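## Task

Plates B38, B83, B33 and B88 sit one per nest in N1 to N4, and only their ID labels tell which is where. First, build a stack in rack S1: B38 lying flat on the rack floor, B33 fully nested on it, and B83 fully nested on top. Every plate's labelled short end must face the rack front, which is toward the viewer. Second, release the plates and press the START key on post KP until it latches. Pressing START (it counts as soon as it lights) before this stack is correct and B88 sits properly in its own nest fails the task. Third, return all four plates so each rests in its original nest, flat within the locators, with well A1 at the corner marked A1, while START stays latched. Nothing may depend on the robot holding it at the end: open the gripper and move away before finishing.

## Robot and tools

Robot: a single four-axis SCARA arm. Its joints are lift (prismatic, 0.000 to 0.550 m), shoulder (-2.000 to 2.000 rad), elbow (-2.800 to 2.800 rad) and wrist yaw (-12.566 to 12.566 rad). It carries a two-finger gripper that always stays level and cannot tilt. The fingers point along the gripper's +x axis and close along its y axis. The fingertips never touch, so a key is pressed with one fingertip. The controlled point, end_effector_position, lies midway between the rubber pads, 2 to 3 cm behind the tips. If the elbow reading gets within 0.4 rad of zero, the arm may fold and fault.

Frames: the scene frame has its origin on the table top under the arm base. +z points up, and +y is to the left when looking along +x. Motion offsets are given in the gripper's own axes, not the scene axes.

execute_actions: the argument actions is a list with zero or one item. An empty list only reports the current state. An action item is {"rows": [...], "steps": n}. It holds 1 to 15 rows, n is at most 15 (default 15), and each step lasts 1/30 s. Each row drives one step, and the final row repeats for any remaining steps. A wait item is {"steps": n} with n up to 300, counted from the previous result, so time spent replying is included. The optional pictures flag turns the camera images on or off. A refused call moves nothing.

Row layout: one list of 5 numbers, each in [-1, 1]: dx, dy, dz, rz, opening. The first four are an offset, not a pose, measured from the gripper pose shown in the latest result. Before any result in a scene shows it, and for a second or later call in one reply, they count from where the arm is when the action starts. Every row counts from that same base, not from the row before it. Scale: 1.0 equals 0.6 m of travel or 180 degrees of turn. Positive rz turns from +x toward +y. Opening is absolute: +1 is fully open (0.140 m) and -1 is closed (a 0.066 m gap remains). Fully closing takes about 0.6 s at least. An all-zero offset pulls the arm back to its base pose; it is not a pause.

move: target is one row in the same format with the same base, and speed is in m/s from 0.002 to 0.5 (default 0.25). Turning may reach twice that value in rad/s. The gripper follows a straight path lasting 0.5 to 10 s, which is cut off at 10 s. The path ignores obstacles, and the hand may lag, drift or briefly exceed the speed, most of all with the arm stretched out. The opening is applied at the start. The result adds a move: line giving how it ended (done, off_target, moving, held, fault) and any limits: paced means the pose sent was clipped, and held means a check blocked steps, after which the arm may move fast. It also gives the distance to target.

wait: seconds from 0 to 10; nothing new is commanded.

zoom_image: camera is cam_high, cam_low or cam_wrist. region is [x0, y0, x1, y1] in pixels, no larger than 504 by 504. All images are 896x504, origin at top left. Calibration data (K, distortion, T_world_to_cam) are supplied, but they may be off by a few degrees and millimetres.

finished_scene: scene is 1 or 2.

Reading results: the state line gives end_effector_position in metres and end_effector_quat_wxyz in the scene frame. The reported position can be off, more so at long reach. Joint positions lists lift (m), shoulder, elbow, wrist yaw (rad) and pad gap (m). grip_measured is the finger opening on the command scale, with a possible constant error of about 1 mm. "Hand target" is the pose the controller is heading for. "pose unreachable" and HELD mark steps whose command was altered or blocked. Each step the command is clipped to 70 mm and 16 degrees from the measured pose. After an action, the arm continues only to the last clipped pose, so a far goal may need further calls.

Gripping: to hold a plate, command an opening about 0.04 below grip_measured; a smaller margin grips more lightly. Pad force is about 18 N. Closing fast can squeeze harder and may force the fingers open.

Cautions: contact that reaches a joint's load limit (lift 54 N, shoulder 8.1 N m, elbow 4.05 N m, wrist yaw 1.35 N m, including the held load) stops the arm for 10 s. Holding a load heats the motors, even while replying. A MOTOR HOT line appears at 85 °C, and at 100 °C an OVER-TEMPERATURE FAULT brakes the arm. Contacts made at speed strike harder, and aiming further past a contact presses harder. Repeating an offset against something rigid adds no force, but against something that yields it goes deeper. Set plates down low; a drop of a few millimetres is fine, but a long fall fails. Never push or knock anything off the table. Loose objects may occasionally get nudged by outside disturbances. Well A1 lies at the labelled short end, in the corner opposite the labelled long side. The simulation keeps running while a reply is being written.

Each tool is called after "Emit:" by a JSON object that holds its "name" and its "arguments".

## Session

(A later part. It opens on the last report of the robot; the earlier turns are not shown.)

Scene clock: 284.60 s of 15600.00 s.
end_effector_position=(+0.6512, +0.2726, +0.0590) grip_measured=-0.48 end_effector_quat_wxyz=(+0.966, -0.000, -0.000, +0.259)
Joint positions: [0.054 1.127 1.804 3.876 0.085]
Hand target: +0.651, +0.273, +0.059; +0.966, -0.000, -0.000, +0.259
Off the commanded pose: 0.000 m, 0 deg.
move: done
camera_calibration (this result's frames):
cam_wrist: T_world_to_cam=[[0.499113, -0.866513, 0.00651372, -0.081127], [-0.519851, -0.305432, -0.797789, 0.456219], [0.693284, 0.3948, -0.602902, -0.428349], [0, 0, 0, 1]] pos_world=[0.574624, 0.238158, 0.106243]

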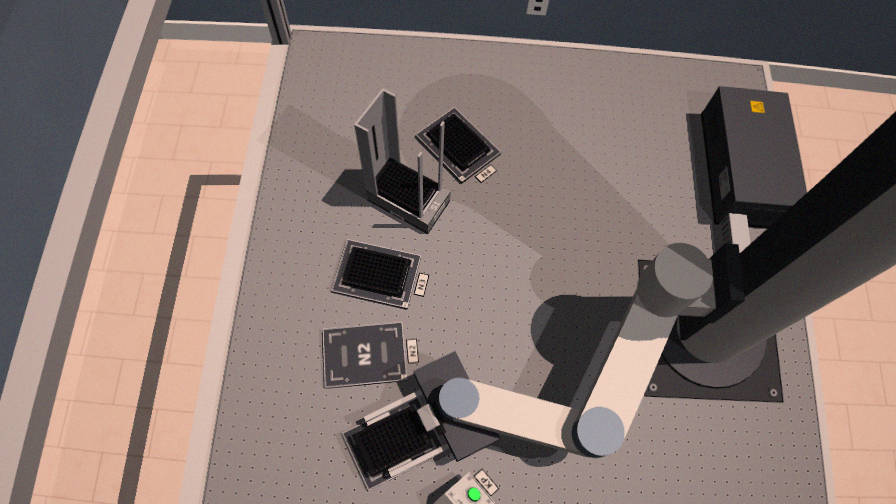

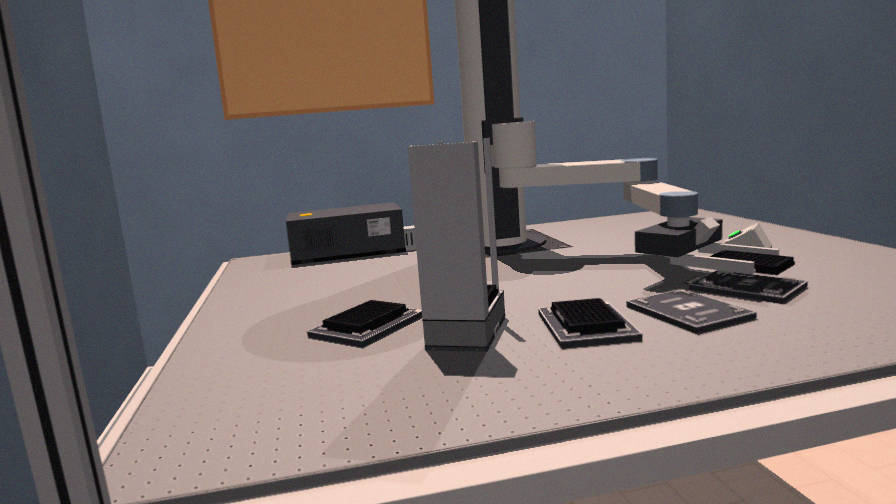

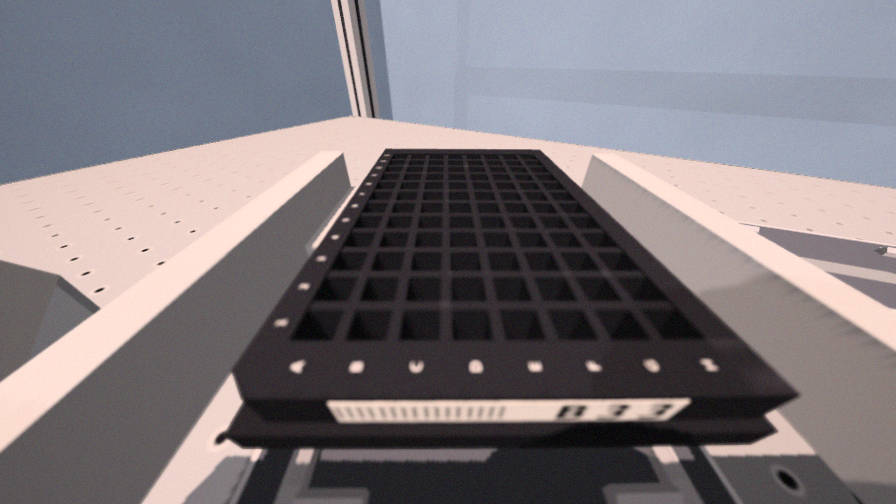

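Emit:
{"name": "move", "arguments": {"target": [0.0002,-0.0004,-0.05,-0.0002,-0.54], "speed": 0.02}}

Emit:
{"name": "move", "arguments": {"target": [0,0,0,0,0.05]}}

Emit:
{"name": "move", "arguments": {"target": [0,0,0.12,0,0.05], "speed": 0.15}}

Emit:
{"name": "move", "arguments": {"target": [-0.5482,-0.5775,0,-0.3209,0.05], "speed": 0.3}}

Scene clock: 292.80 s of 15600.00 s.
end_effector_position=(+0.6515, +0.2722, +0.0290) grip_measured=-0.48 end_effector_quat_wxyz=(+0.966, -0.000, -0.000, +0.258)
Joint positions: [0.024 1.126 1.804 3.876 0.085]
Hand target: +0.651, +0.272, +0.029; +0.966, -0.000, -0.000, +0.259
Off the commanded pose: 0.000 m, 0 deg.
After step 90, 3.47 s passed at rest.
move: done
camera_calibration (this result's frames):
cam_wrist: T_world_to_cam=[[0.498137, -0.867074, 0.00651372, -0.0806476], [-0.520194, -0.304847, -0.797789, 0.432363], [0.693727, 0.39402, -0.602902, -0.446565], [0, 0, 0, 1]] pos_world=[0.574881, 0.237833, 0.0762246]

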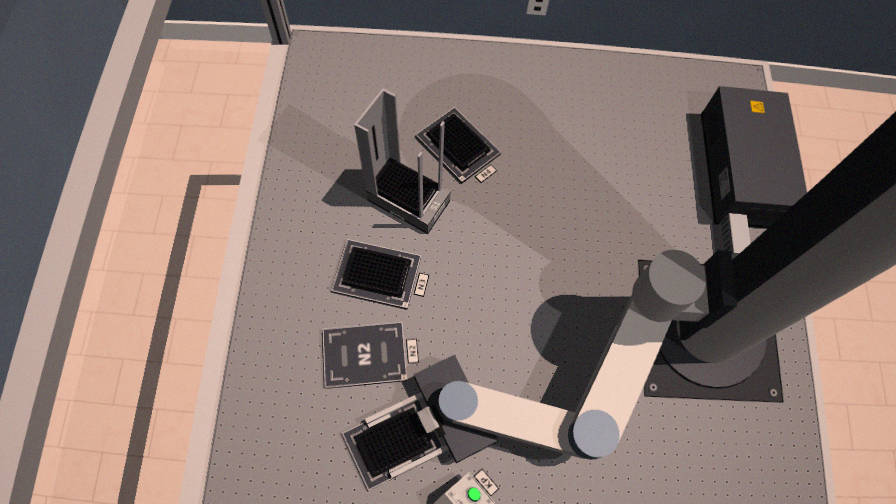

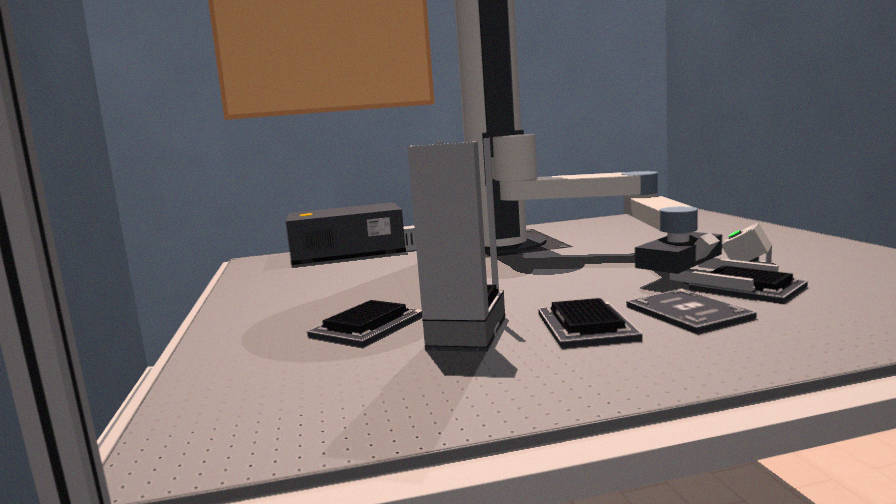

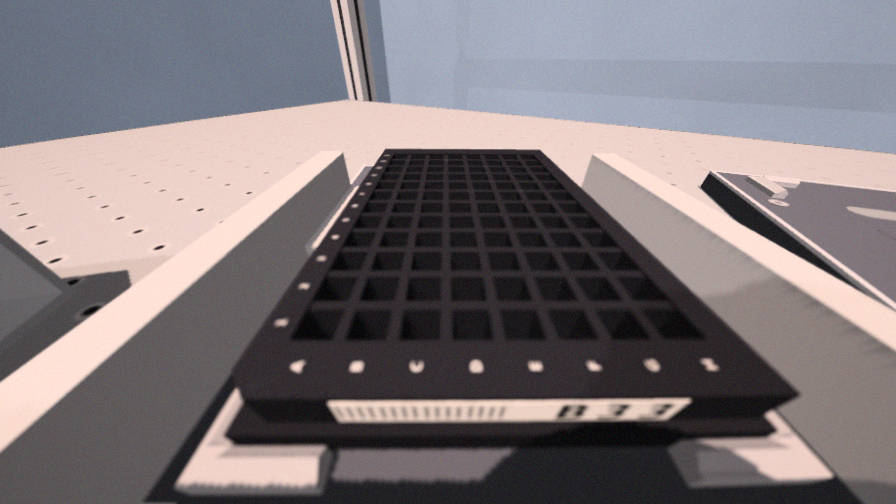

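Scene clock: 293.30 s of 15600.00 s.
end_effector_position=(+0.6515, +0.2721, +0.0290) grip_measured=+0.05 end_effector_quat_wxyz=(+0.966, -0.000, -0.000, +0.258)
Joint positions: [0.024 1.126 1.804 3.876 0.105]
Hand target: +0.652, +0.272, +0.029; +0.966, -0.000, -0.000, +0.258
Off the commanded pose: 0.000 m, 0 deg.
move: done
camera_calibration (this result's frames):
cam_wrist: T_world_to_cam=[[0.498013, -0.867145, 0.00651372, -0.080608], [-0.520237, -0.304772, -0.797789, 0.432362], [0.693784, 0.393921, -0.602902, -0.446564], [0, 0, 0, 1]] pos_world=[0.574894, 0.237784, 0.0762246]

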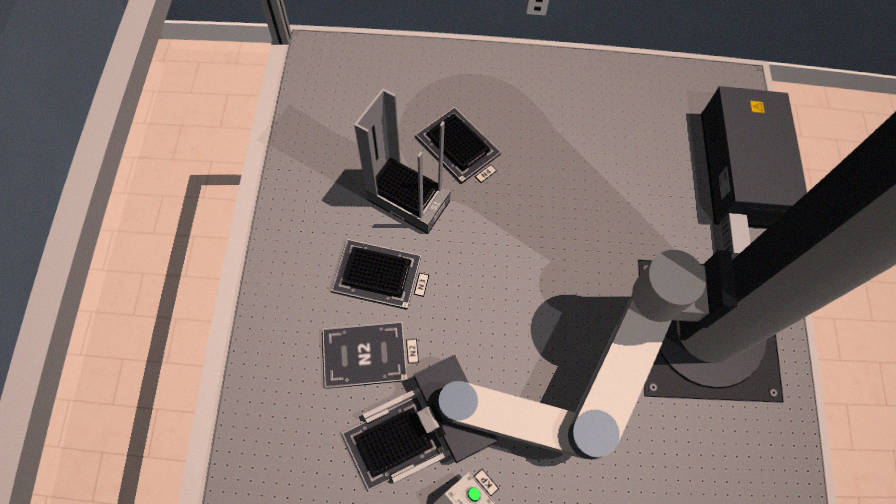

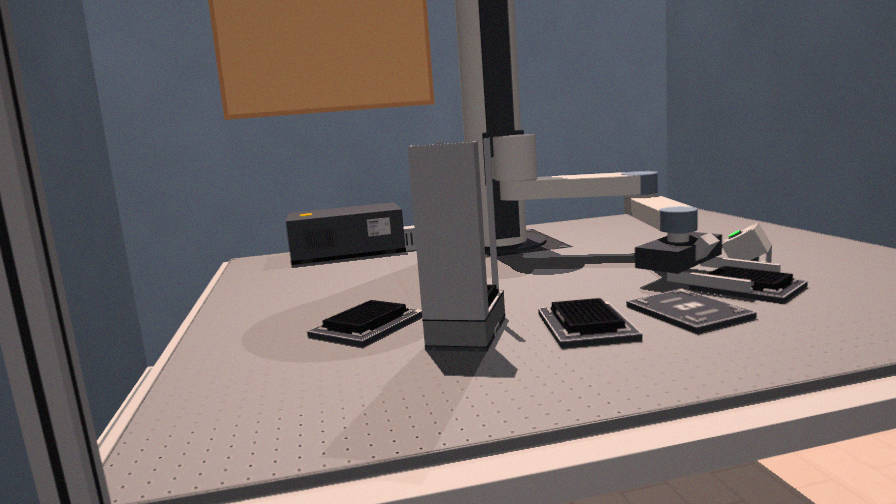

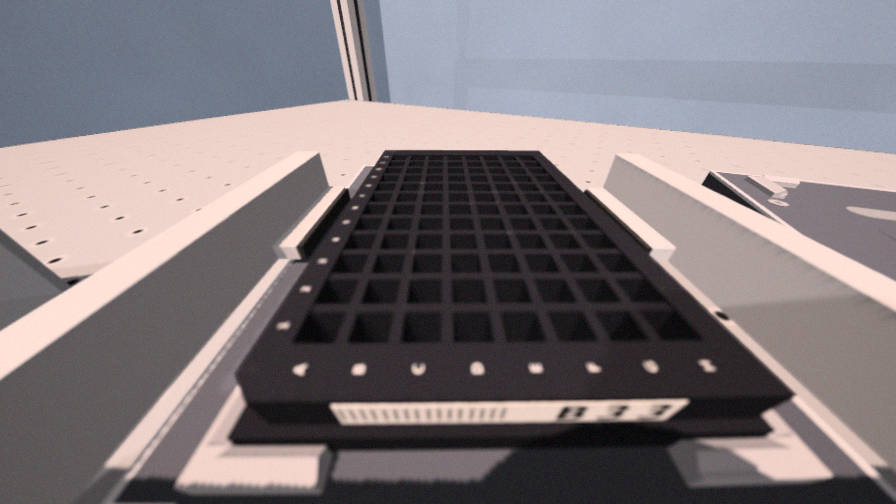

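Scene clock: 294.13 s of 15600.00 s.
end_effector_position=(+0.6515, +0.2721, +0.1011) grip_measured=+0.05 end_effector_quat_wxyz=(+0.966, -0.000, -0.000, +0.258)
Joint positions: [0.096 1.126 1.804 3.876 0.105]
Hand target: +0.652, +0.272, +0.101; +0.966, -0.000, -0.000, +0.258
Off the commanded pose: 0.000 m, 0 deg.
move: done
camera_calibration (this result's frames):
cam_wrist: T_world_to_cam=[[0.498039, -0.86713, 0.00651372, -0.0810887], [-0.520228, -0.304788, -0.797789, 0.489858], [0.693772, 0.393941, -0.602902, -0.403116], [0, 0, 0, 1]] pos_world=[0.574894, 0.237792, 0.148291]

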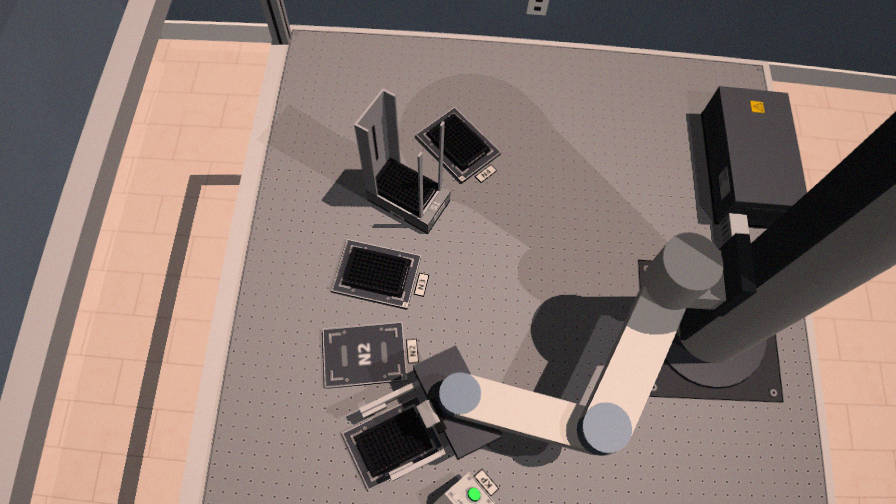

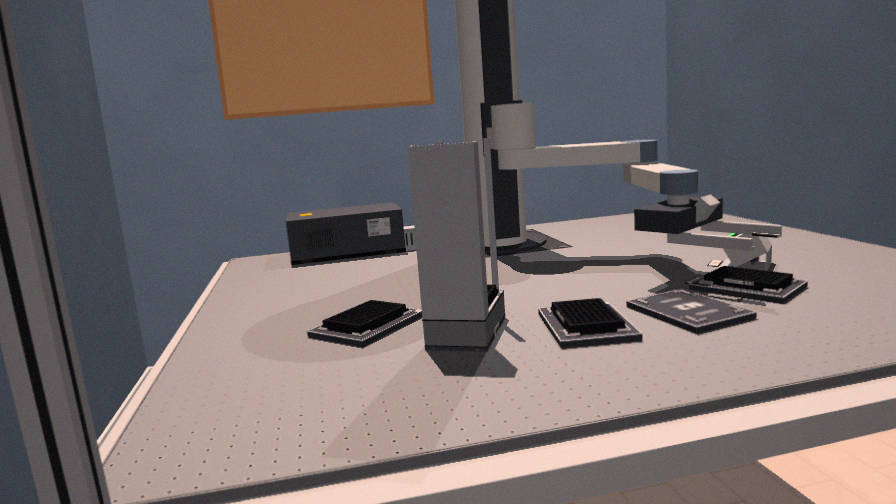

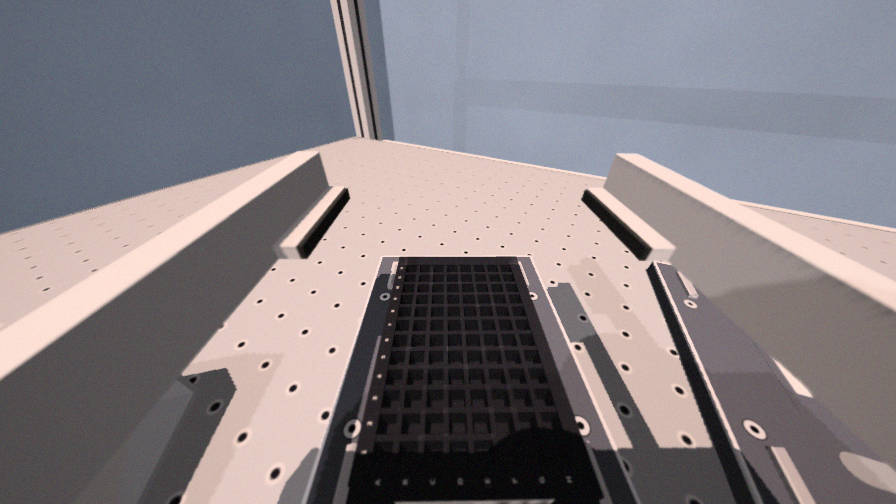

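Scene clock: 296.27 s of 15600.00 s.
end_effector_position=(+0.5394, -0.1924, +0.1011) grip_measured=+0.05 end_effector_quat_wxyz=(+0.971, -0.000, -0.000, -0.241)
Joint positions: [0.096 0.413 1.092 4.292 0.105]
Hand target: +0.539, -0.192, +0.101; +0.971, -0.000, -0.000, -0.240
Off the commanded pose: 0.000 m, 0 deg.
move: done
camera_calibration (this result's frames):
cam_wrist: T_world_to_cam=[[-0.467933, -0.88374, 0.00651372, 0.0897904], [-0.535263, 0.277537, -0.797789, 0.410111], [0.70323, -0.376798, -0.602902, -0.295761], [0, 0, 0, 1]] pos_world=[0.469521, -0.145912, 0.148282]

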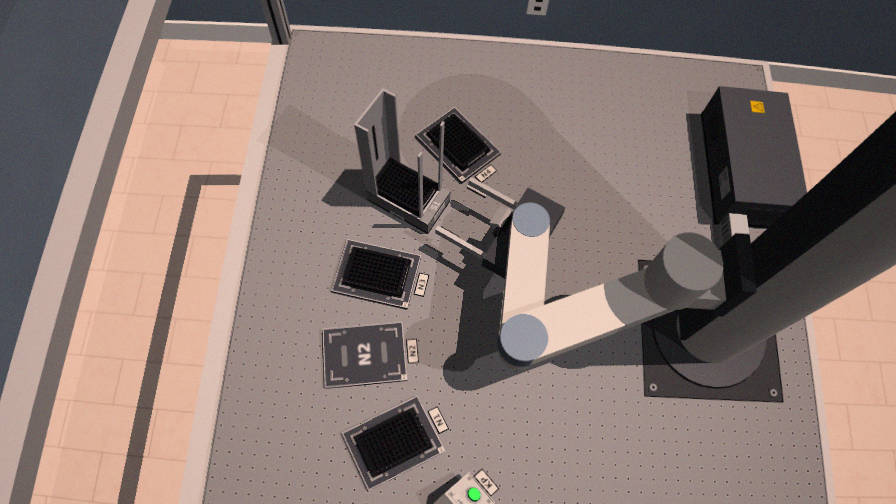

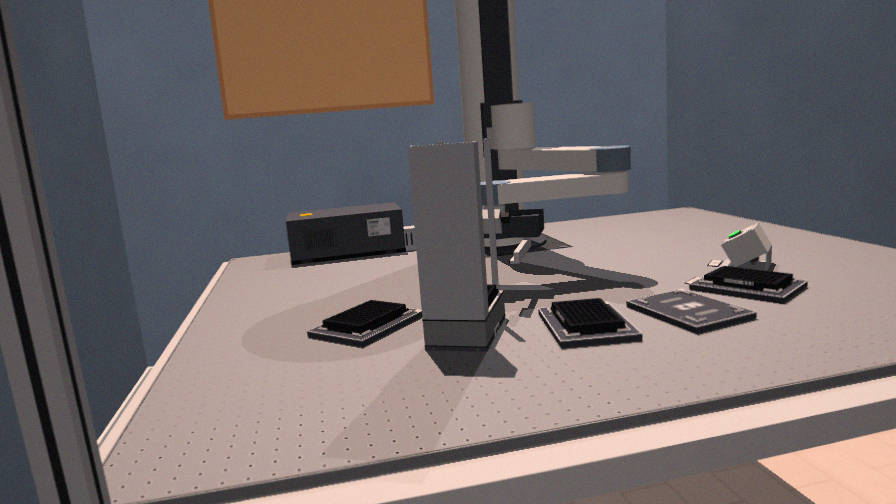

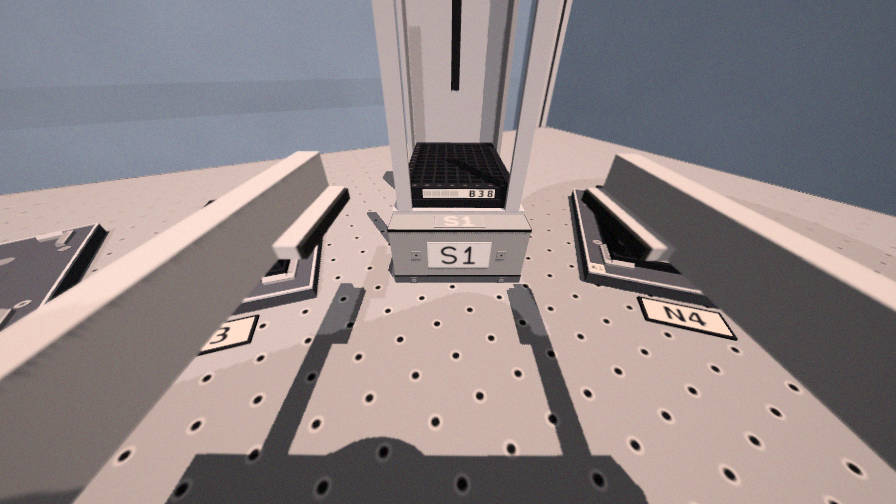

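Emit:
{"name": "move", "arguments": {"target": [0.2525,0.001,-0.056,0.0002,0.05], "speed": 0.12}}

Emit:
{"name": "move", "arguments": {"target": [0,0,0,0,-0.54]}}

Emit:
{"name": "move", "arguments": {"target": [0,0,0.456,0,-0.54], "speed": 0.1}}

Emit:
{"name": "move", "arguments": {"target": [-0.2066,0.5765,0,0.2032,-0.54], "speed": 0.3}}

Emit:
{"name": "move", "arguments": {"target": [0,0,-0.47,0,-0.54]}}

Scene clock: 303.00 s of 15600.00 s.
end_effector_position=(+0.6737, -0.2626, +0.0675) grip_measured=+0.05 end_effector_quat_wxyz=(+0.971, -0.000, -0.000, -0.240)
Joint positions: [0.062 0.081 1.9   3.817 0.105]
Hand target: +0.674, -0.263, +0.067; +0.971, -0.000, -0.000, -0.240
Off the commanded pose: 0.000 m, 0 deg.
After step 90, 2.10 s passed at rest.
move: done
camera_calibration (this result's frames):
cam_wrist: T_world_to_cam=[[-0.467219, -0.884118, 0.00651372, 0.0902425], [-0.535487, 0.277105, -0.797789, 0.47467], [0.703534, -0.37623, -0.602902, -0.436935], [0, 0, 0, 1]] pos_world=[0.603741, -0.216136, 0.11467]

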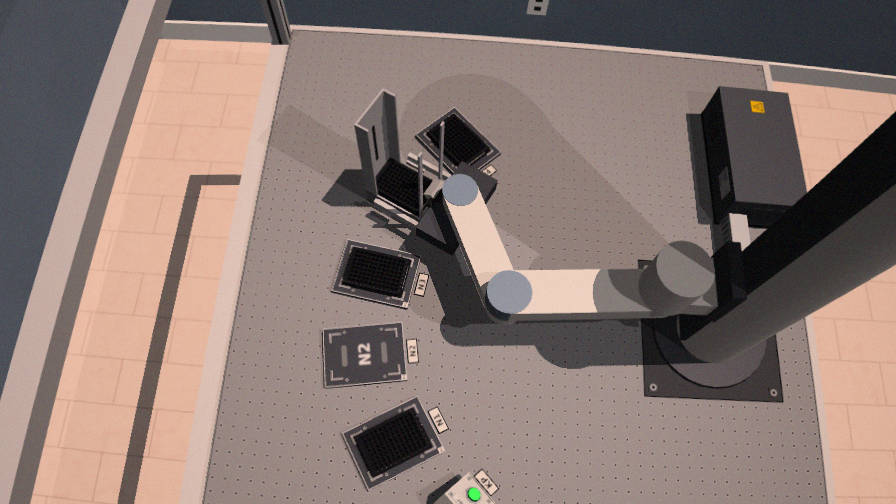

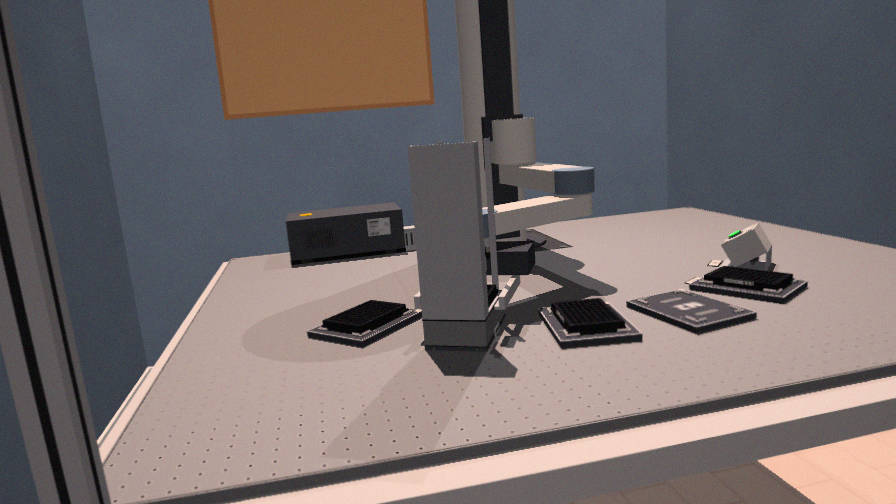

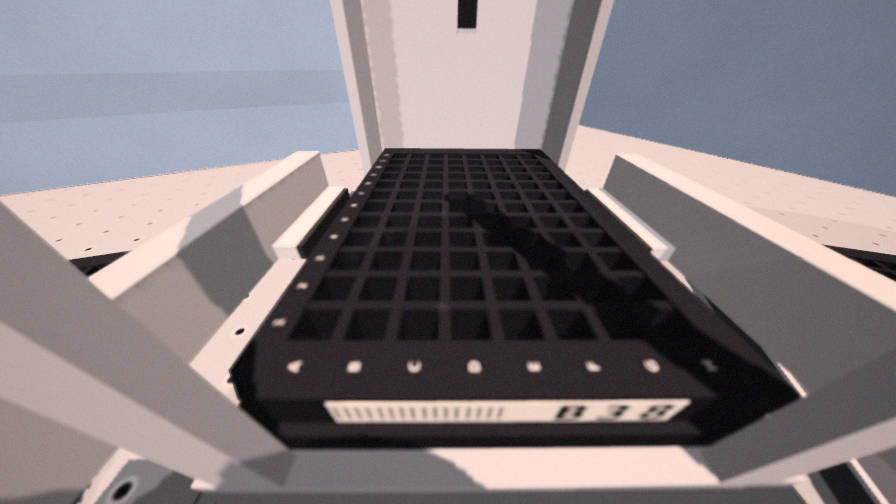

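Scene clock: 303.50 s of 15600.00 s.
end_effector_position=(+0.6737, -0.2625, +0.0675) grip_measured=-0.48 end_effector_quat_wxyz=(+0.971, -0.000, -0.000, -0.240)
Joint positions: [0.062 0.081 1.9   3.817 0.085]
Hand target: +0.674, -0.263, +0.067; +0.971, -0.000, -0.000, -0.240
Off the commanded pose: 0.000 m, 0 deg.
move: done
camera_calibration (this result's frames):
cam_wrist: T_world_to_cam=[[-0.466912, -0.88428, 0.00651372, 0.0900605], [-0.535583, 0.276919, -0.797789, 0.474692], [0.703665, -0.375986, -0.602902, -0.436966], [0, 0, 0, 1]] pos_world=[0.603765, -0.216105, 0.11467]

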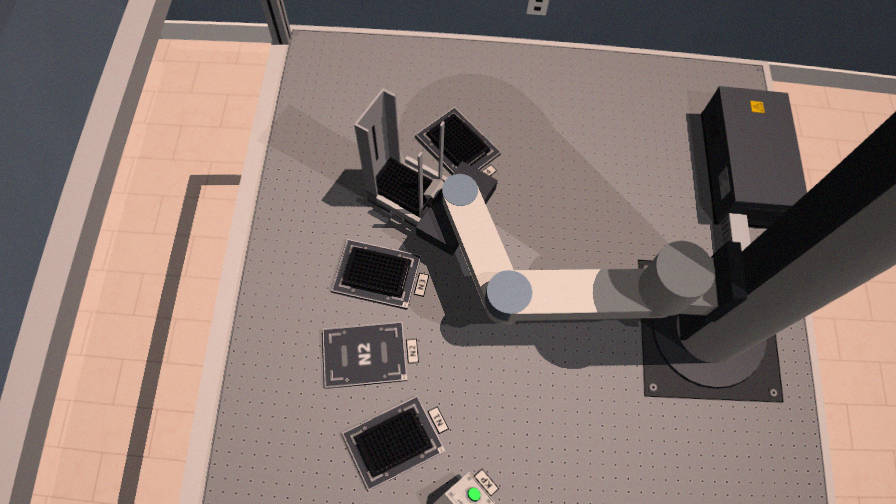

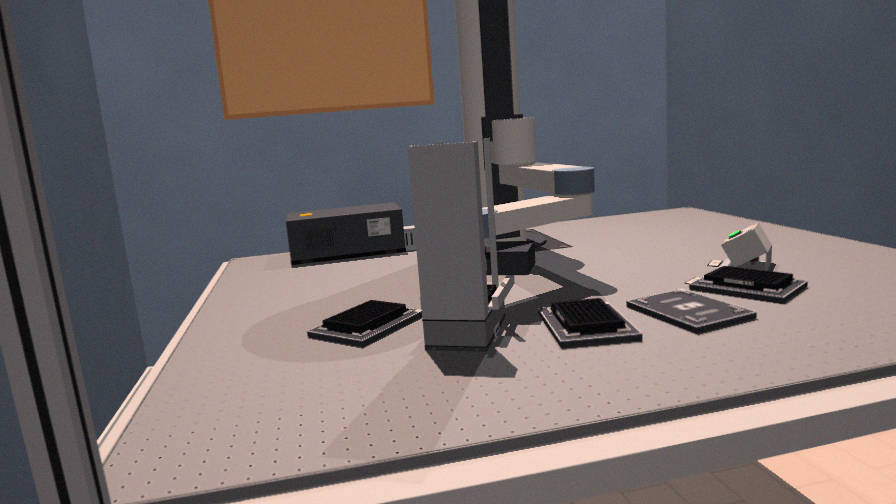

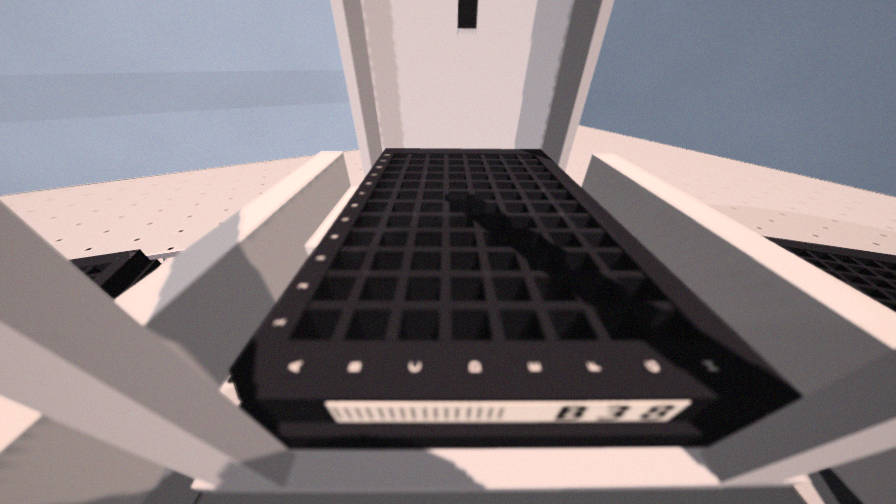

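Scene clock: 306.53 s of 15600.00 s.
end_effector_position=(+0.6737, -0.2625, +0.3411) grip_measured=-0.48 end_effector_quat_wxyz=(+0.971, -0.000, -0.000, -0.240)
Joint positions: [0.336 0.081 1.9   3.817 0.085]
Hand target: +0.674, -0.263, +0.341; +0.971, -0.000, -0.000, -0.240
Off the commanded pose: 0.000 m, 0 deg.
move: done
camera_calibration (this result's frames):
cam_wrist: T_world_to_cam=[[-0.466877, -0.884298, 0.00651372, 0.0882627], [-0.535594, 0.276898, -0.797789, 0.693015], [0.703679, -0.375958, -0.602902, -0.271985], [0, 0, 0, 1]] pos_world=[0.603773, -0.216099, 0.388324]

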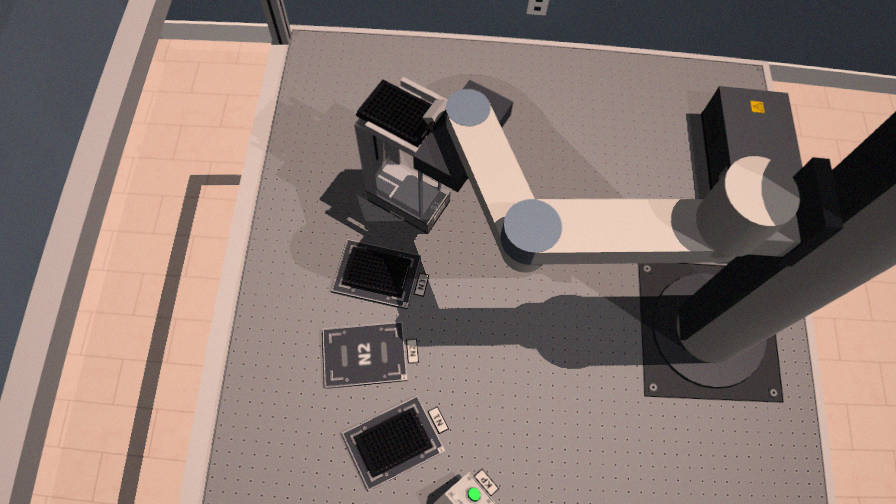

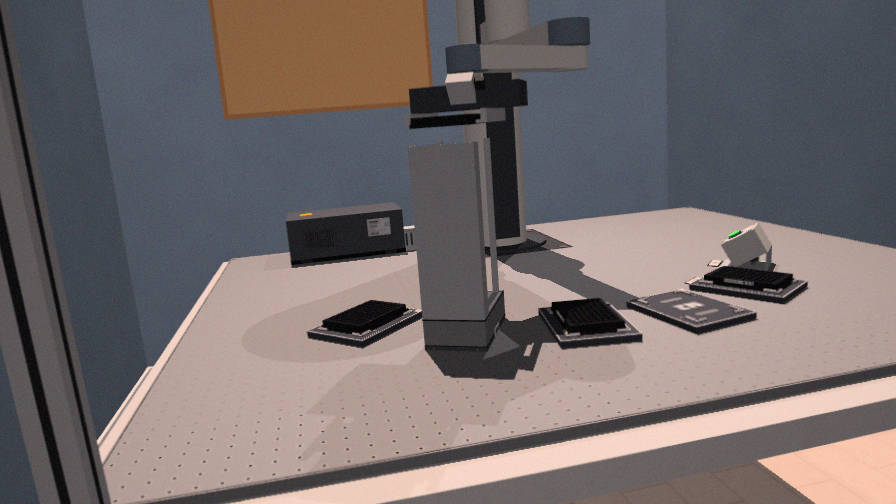

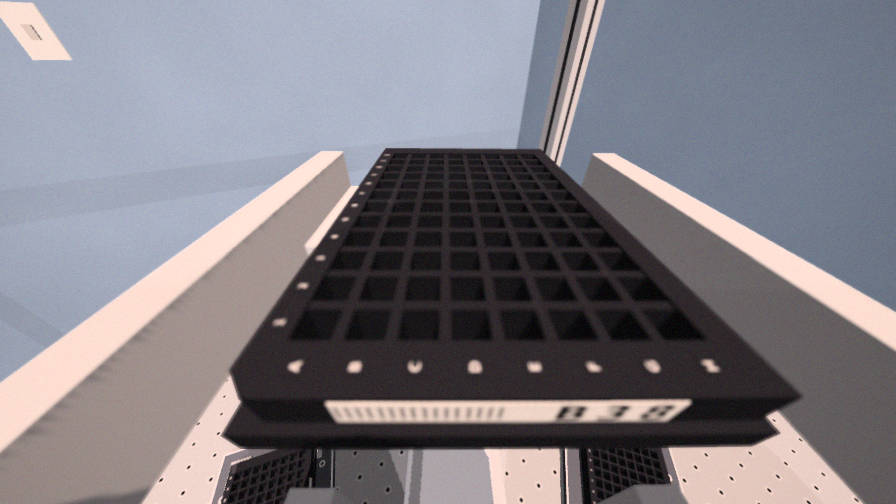

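Scene clock: 308.13 s of 15600.00 s.
end_effector_position=(+0.7251, +0.1015, +0.3411) grip_measured=-0.48 end_effector_quat_wxyz=(+0.997, -0.000, -0.000, +0.077)
Joint positions: [0.336 0.77  1.873 3.795 0.085]
Hand target: +0.725, +0.101, +0.341; +0.997, -0.000, -0.000, +0.077
Off the commanded pose: 0.000 m, 0 deg.
move: done
camera_calibration (this result's frames):
cam_wrist: T_world_to_cam=[[0.152555, -0.988274, 0.00651372, -0.00444046], [-0.595065, -0.0971155, -0.797789, 0.700828], [0.789066, 0.117831, -0.602902, -0.283327], [0, 0, 0, 1]] pos_world=[0.641279, 0.0970575, 0.388324]

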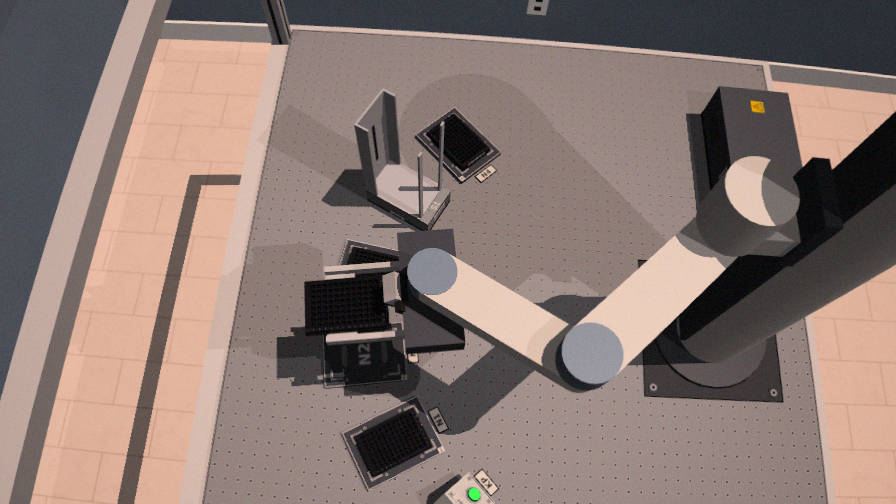

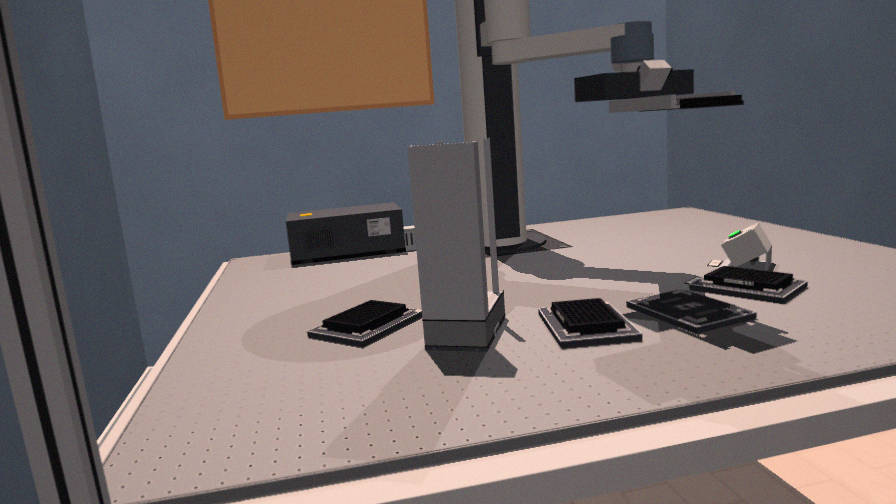

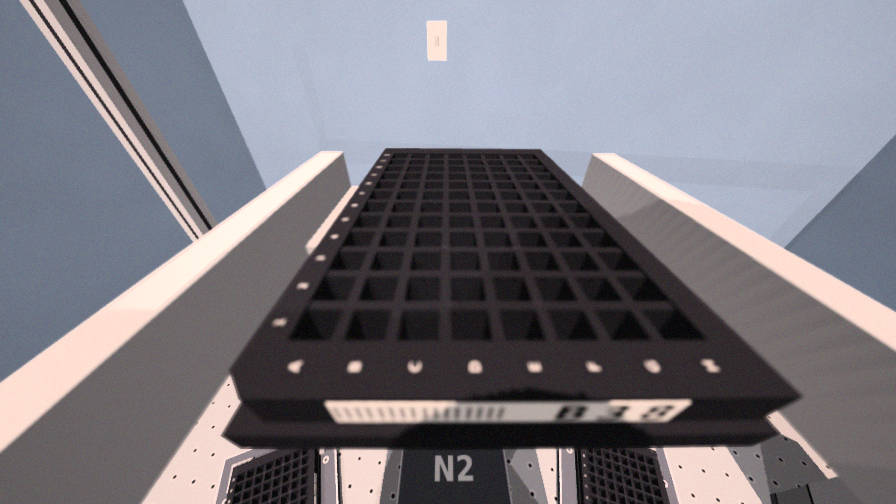

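Scene clock: 309.67 s of 15600.00 s.
end_effector_position=(+0.7251, +0.1015, +0.0590) grip_measured=-0.48 end_effector_quat_wxyz=(+0.997, -0.000, -0.000, +0.077)
Joint positions: [0.054 0.77  1.873 3.795 0.085]
Hand target: +0.725, +0.102, +0.059; +0.997, -0.000, -0.000, +0.077
Off the commanded pose: 0.000 m, 0 deg.
move: done
camera_calibration (this result's frames):
cam_wrist: T_world_to_cam=[[0.152525, -0.988278, 0.00651372, -0.00259108], [-0.595067, -0.0970974, -0.797789, 0.475786], [0.78907, 0.117807, -0.602902, -0.45339], [0, 0, 0, 1]] pos_world=[0.641276, 0.0970492, 0.106244]

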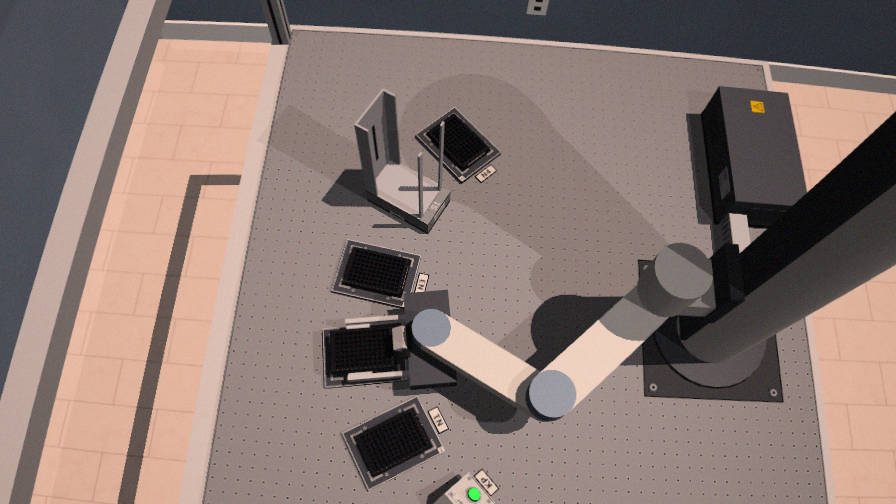

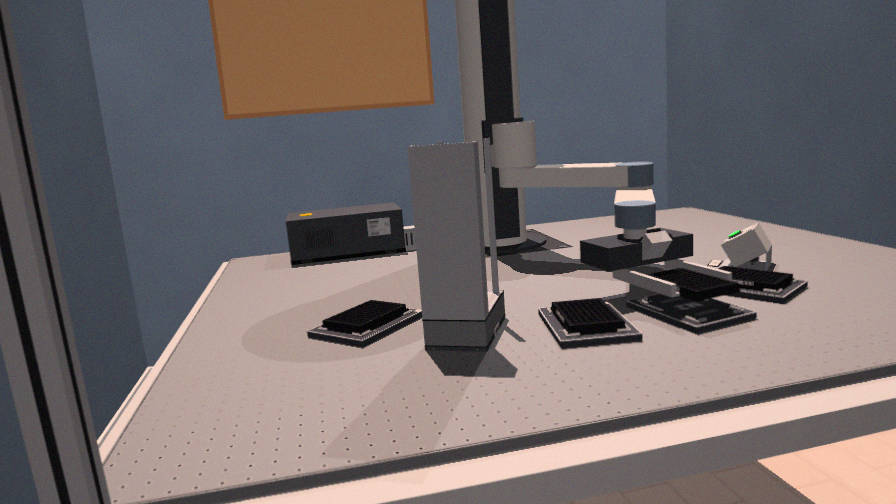

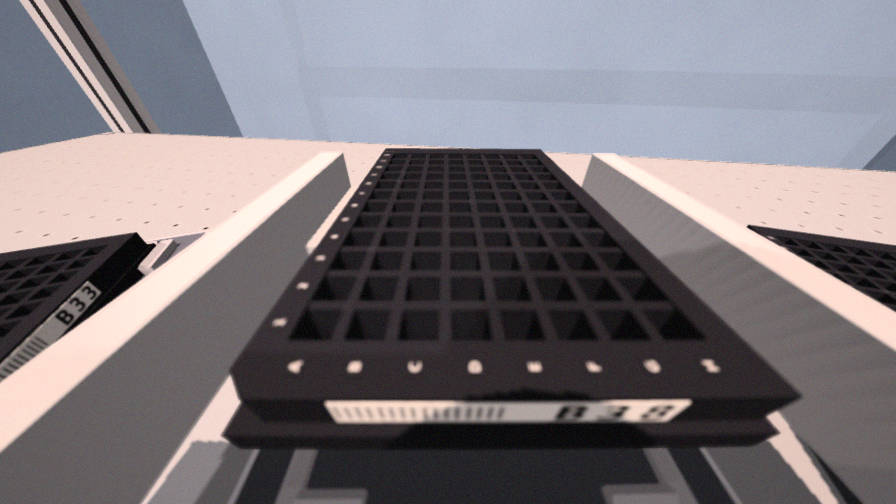

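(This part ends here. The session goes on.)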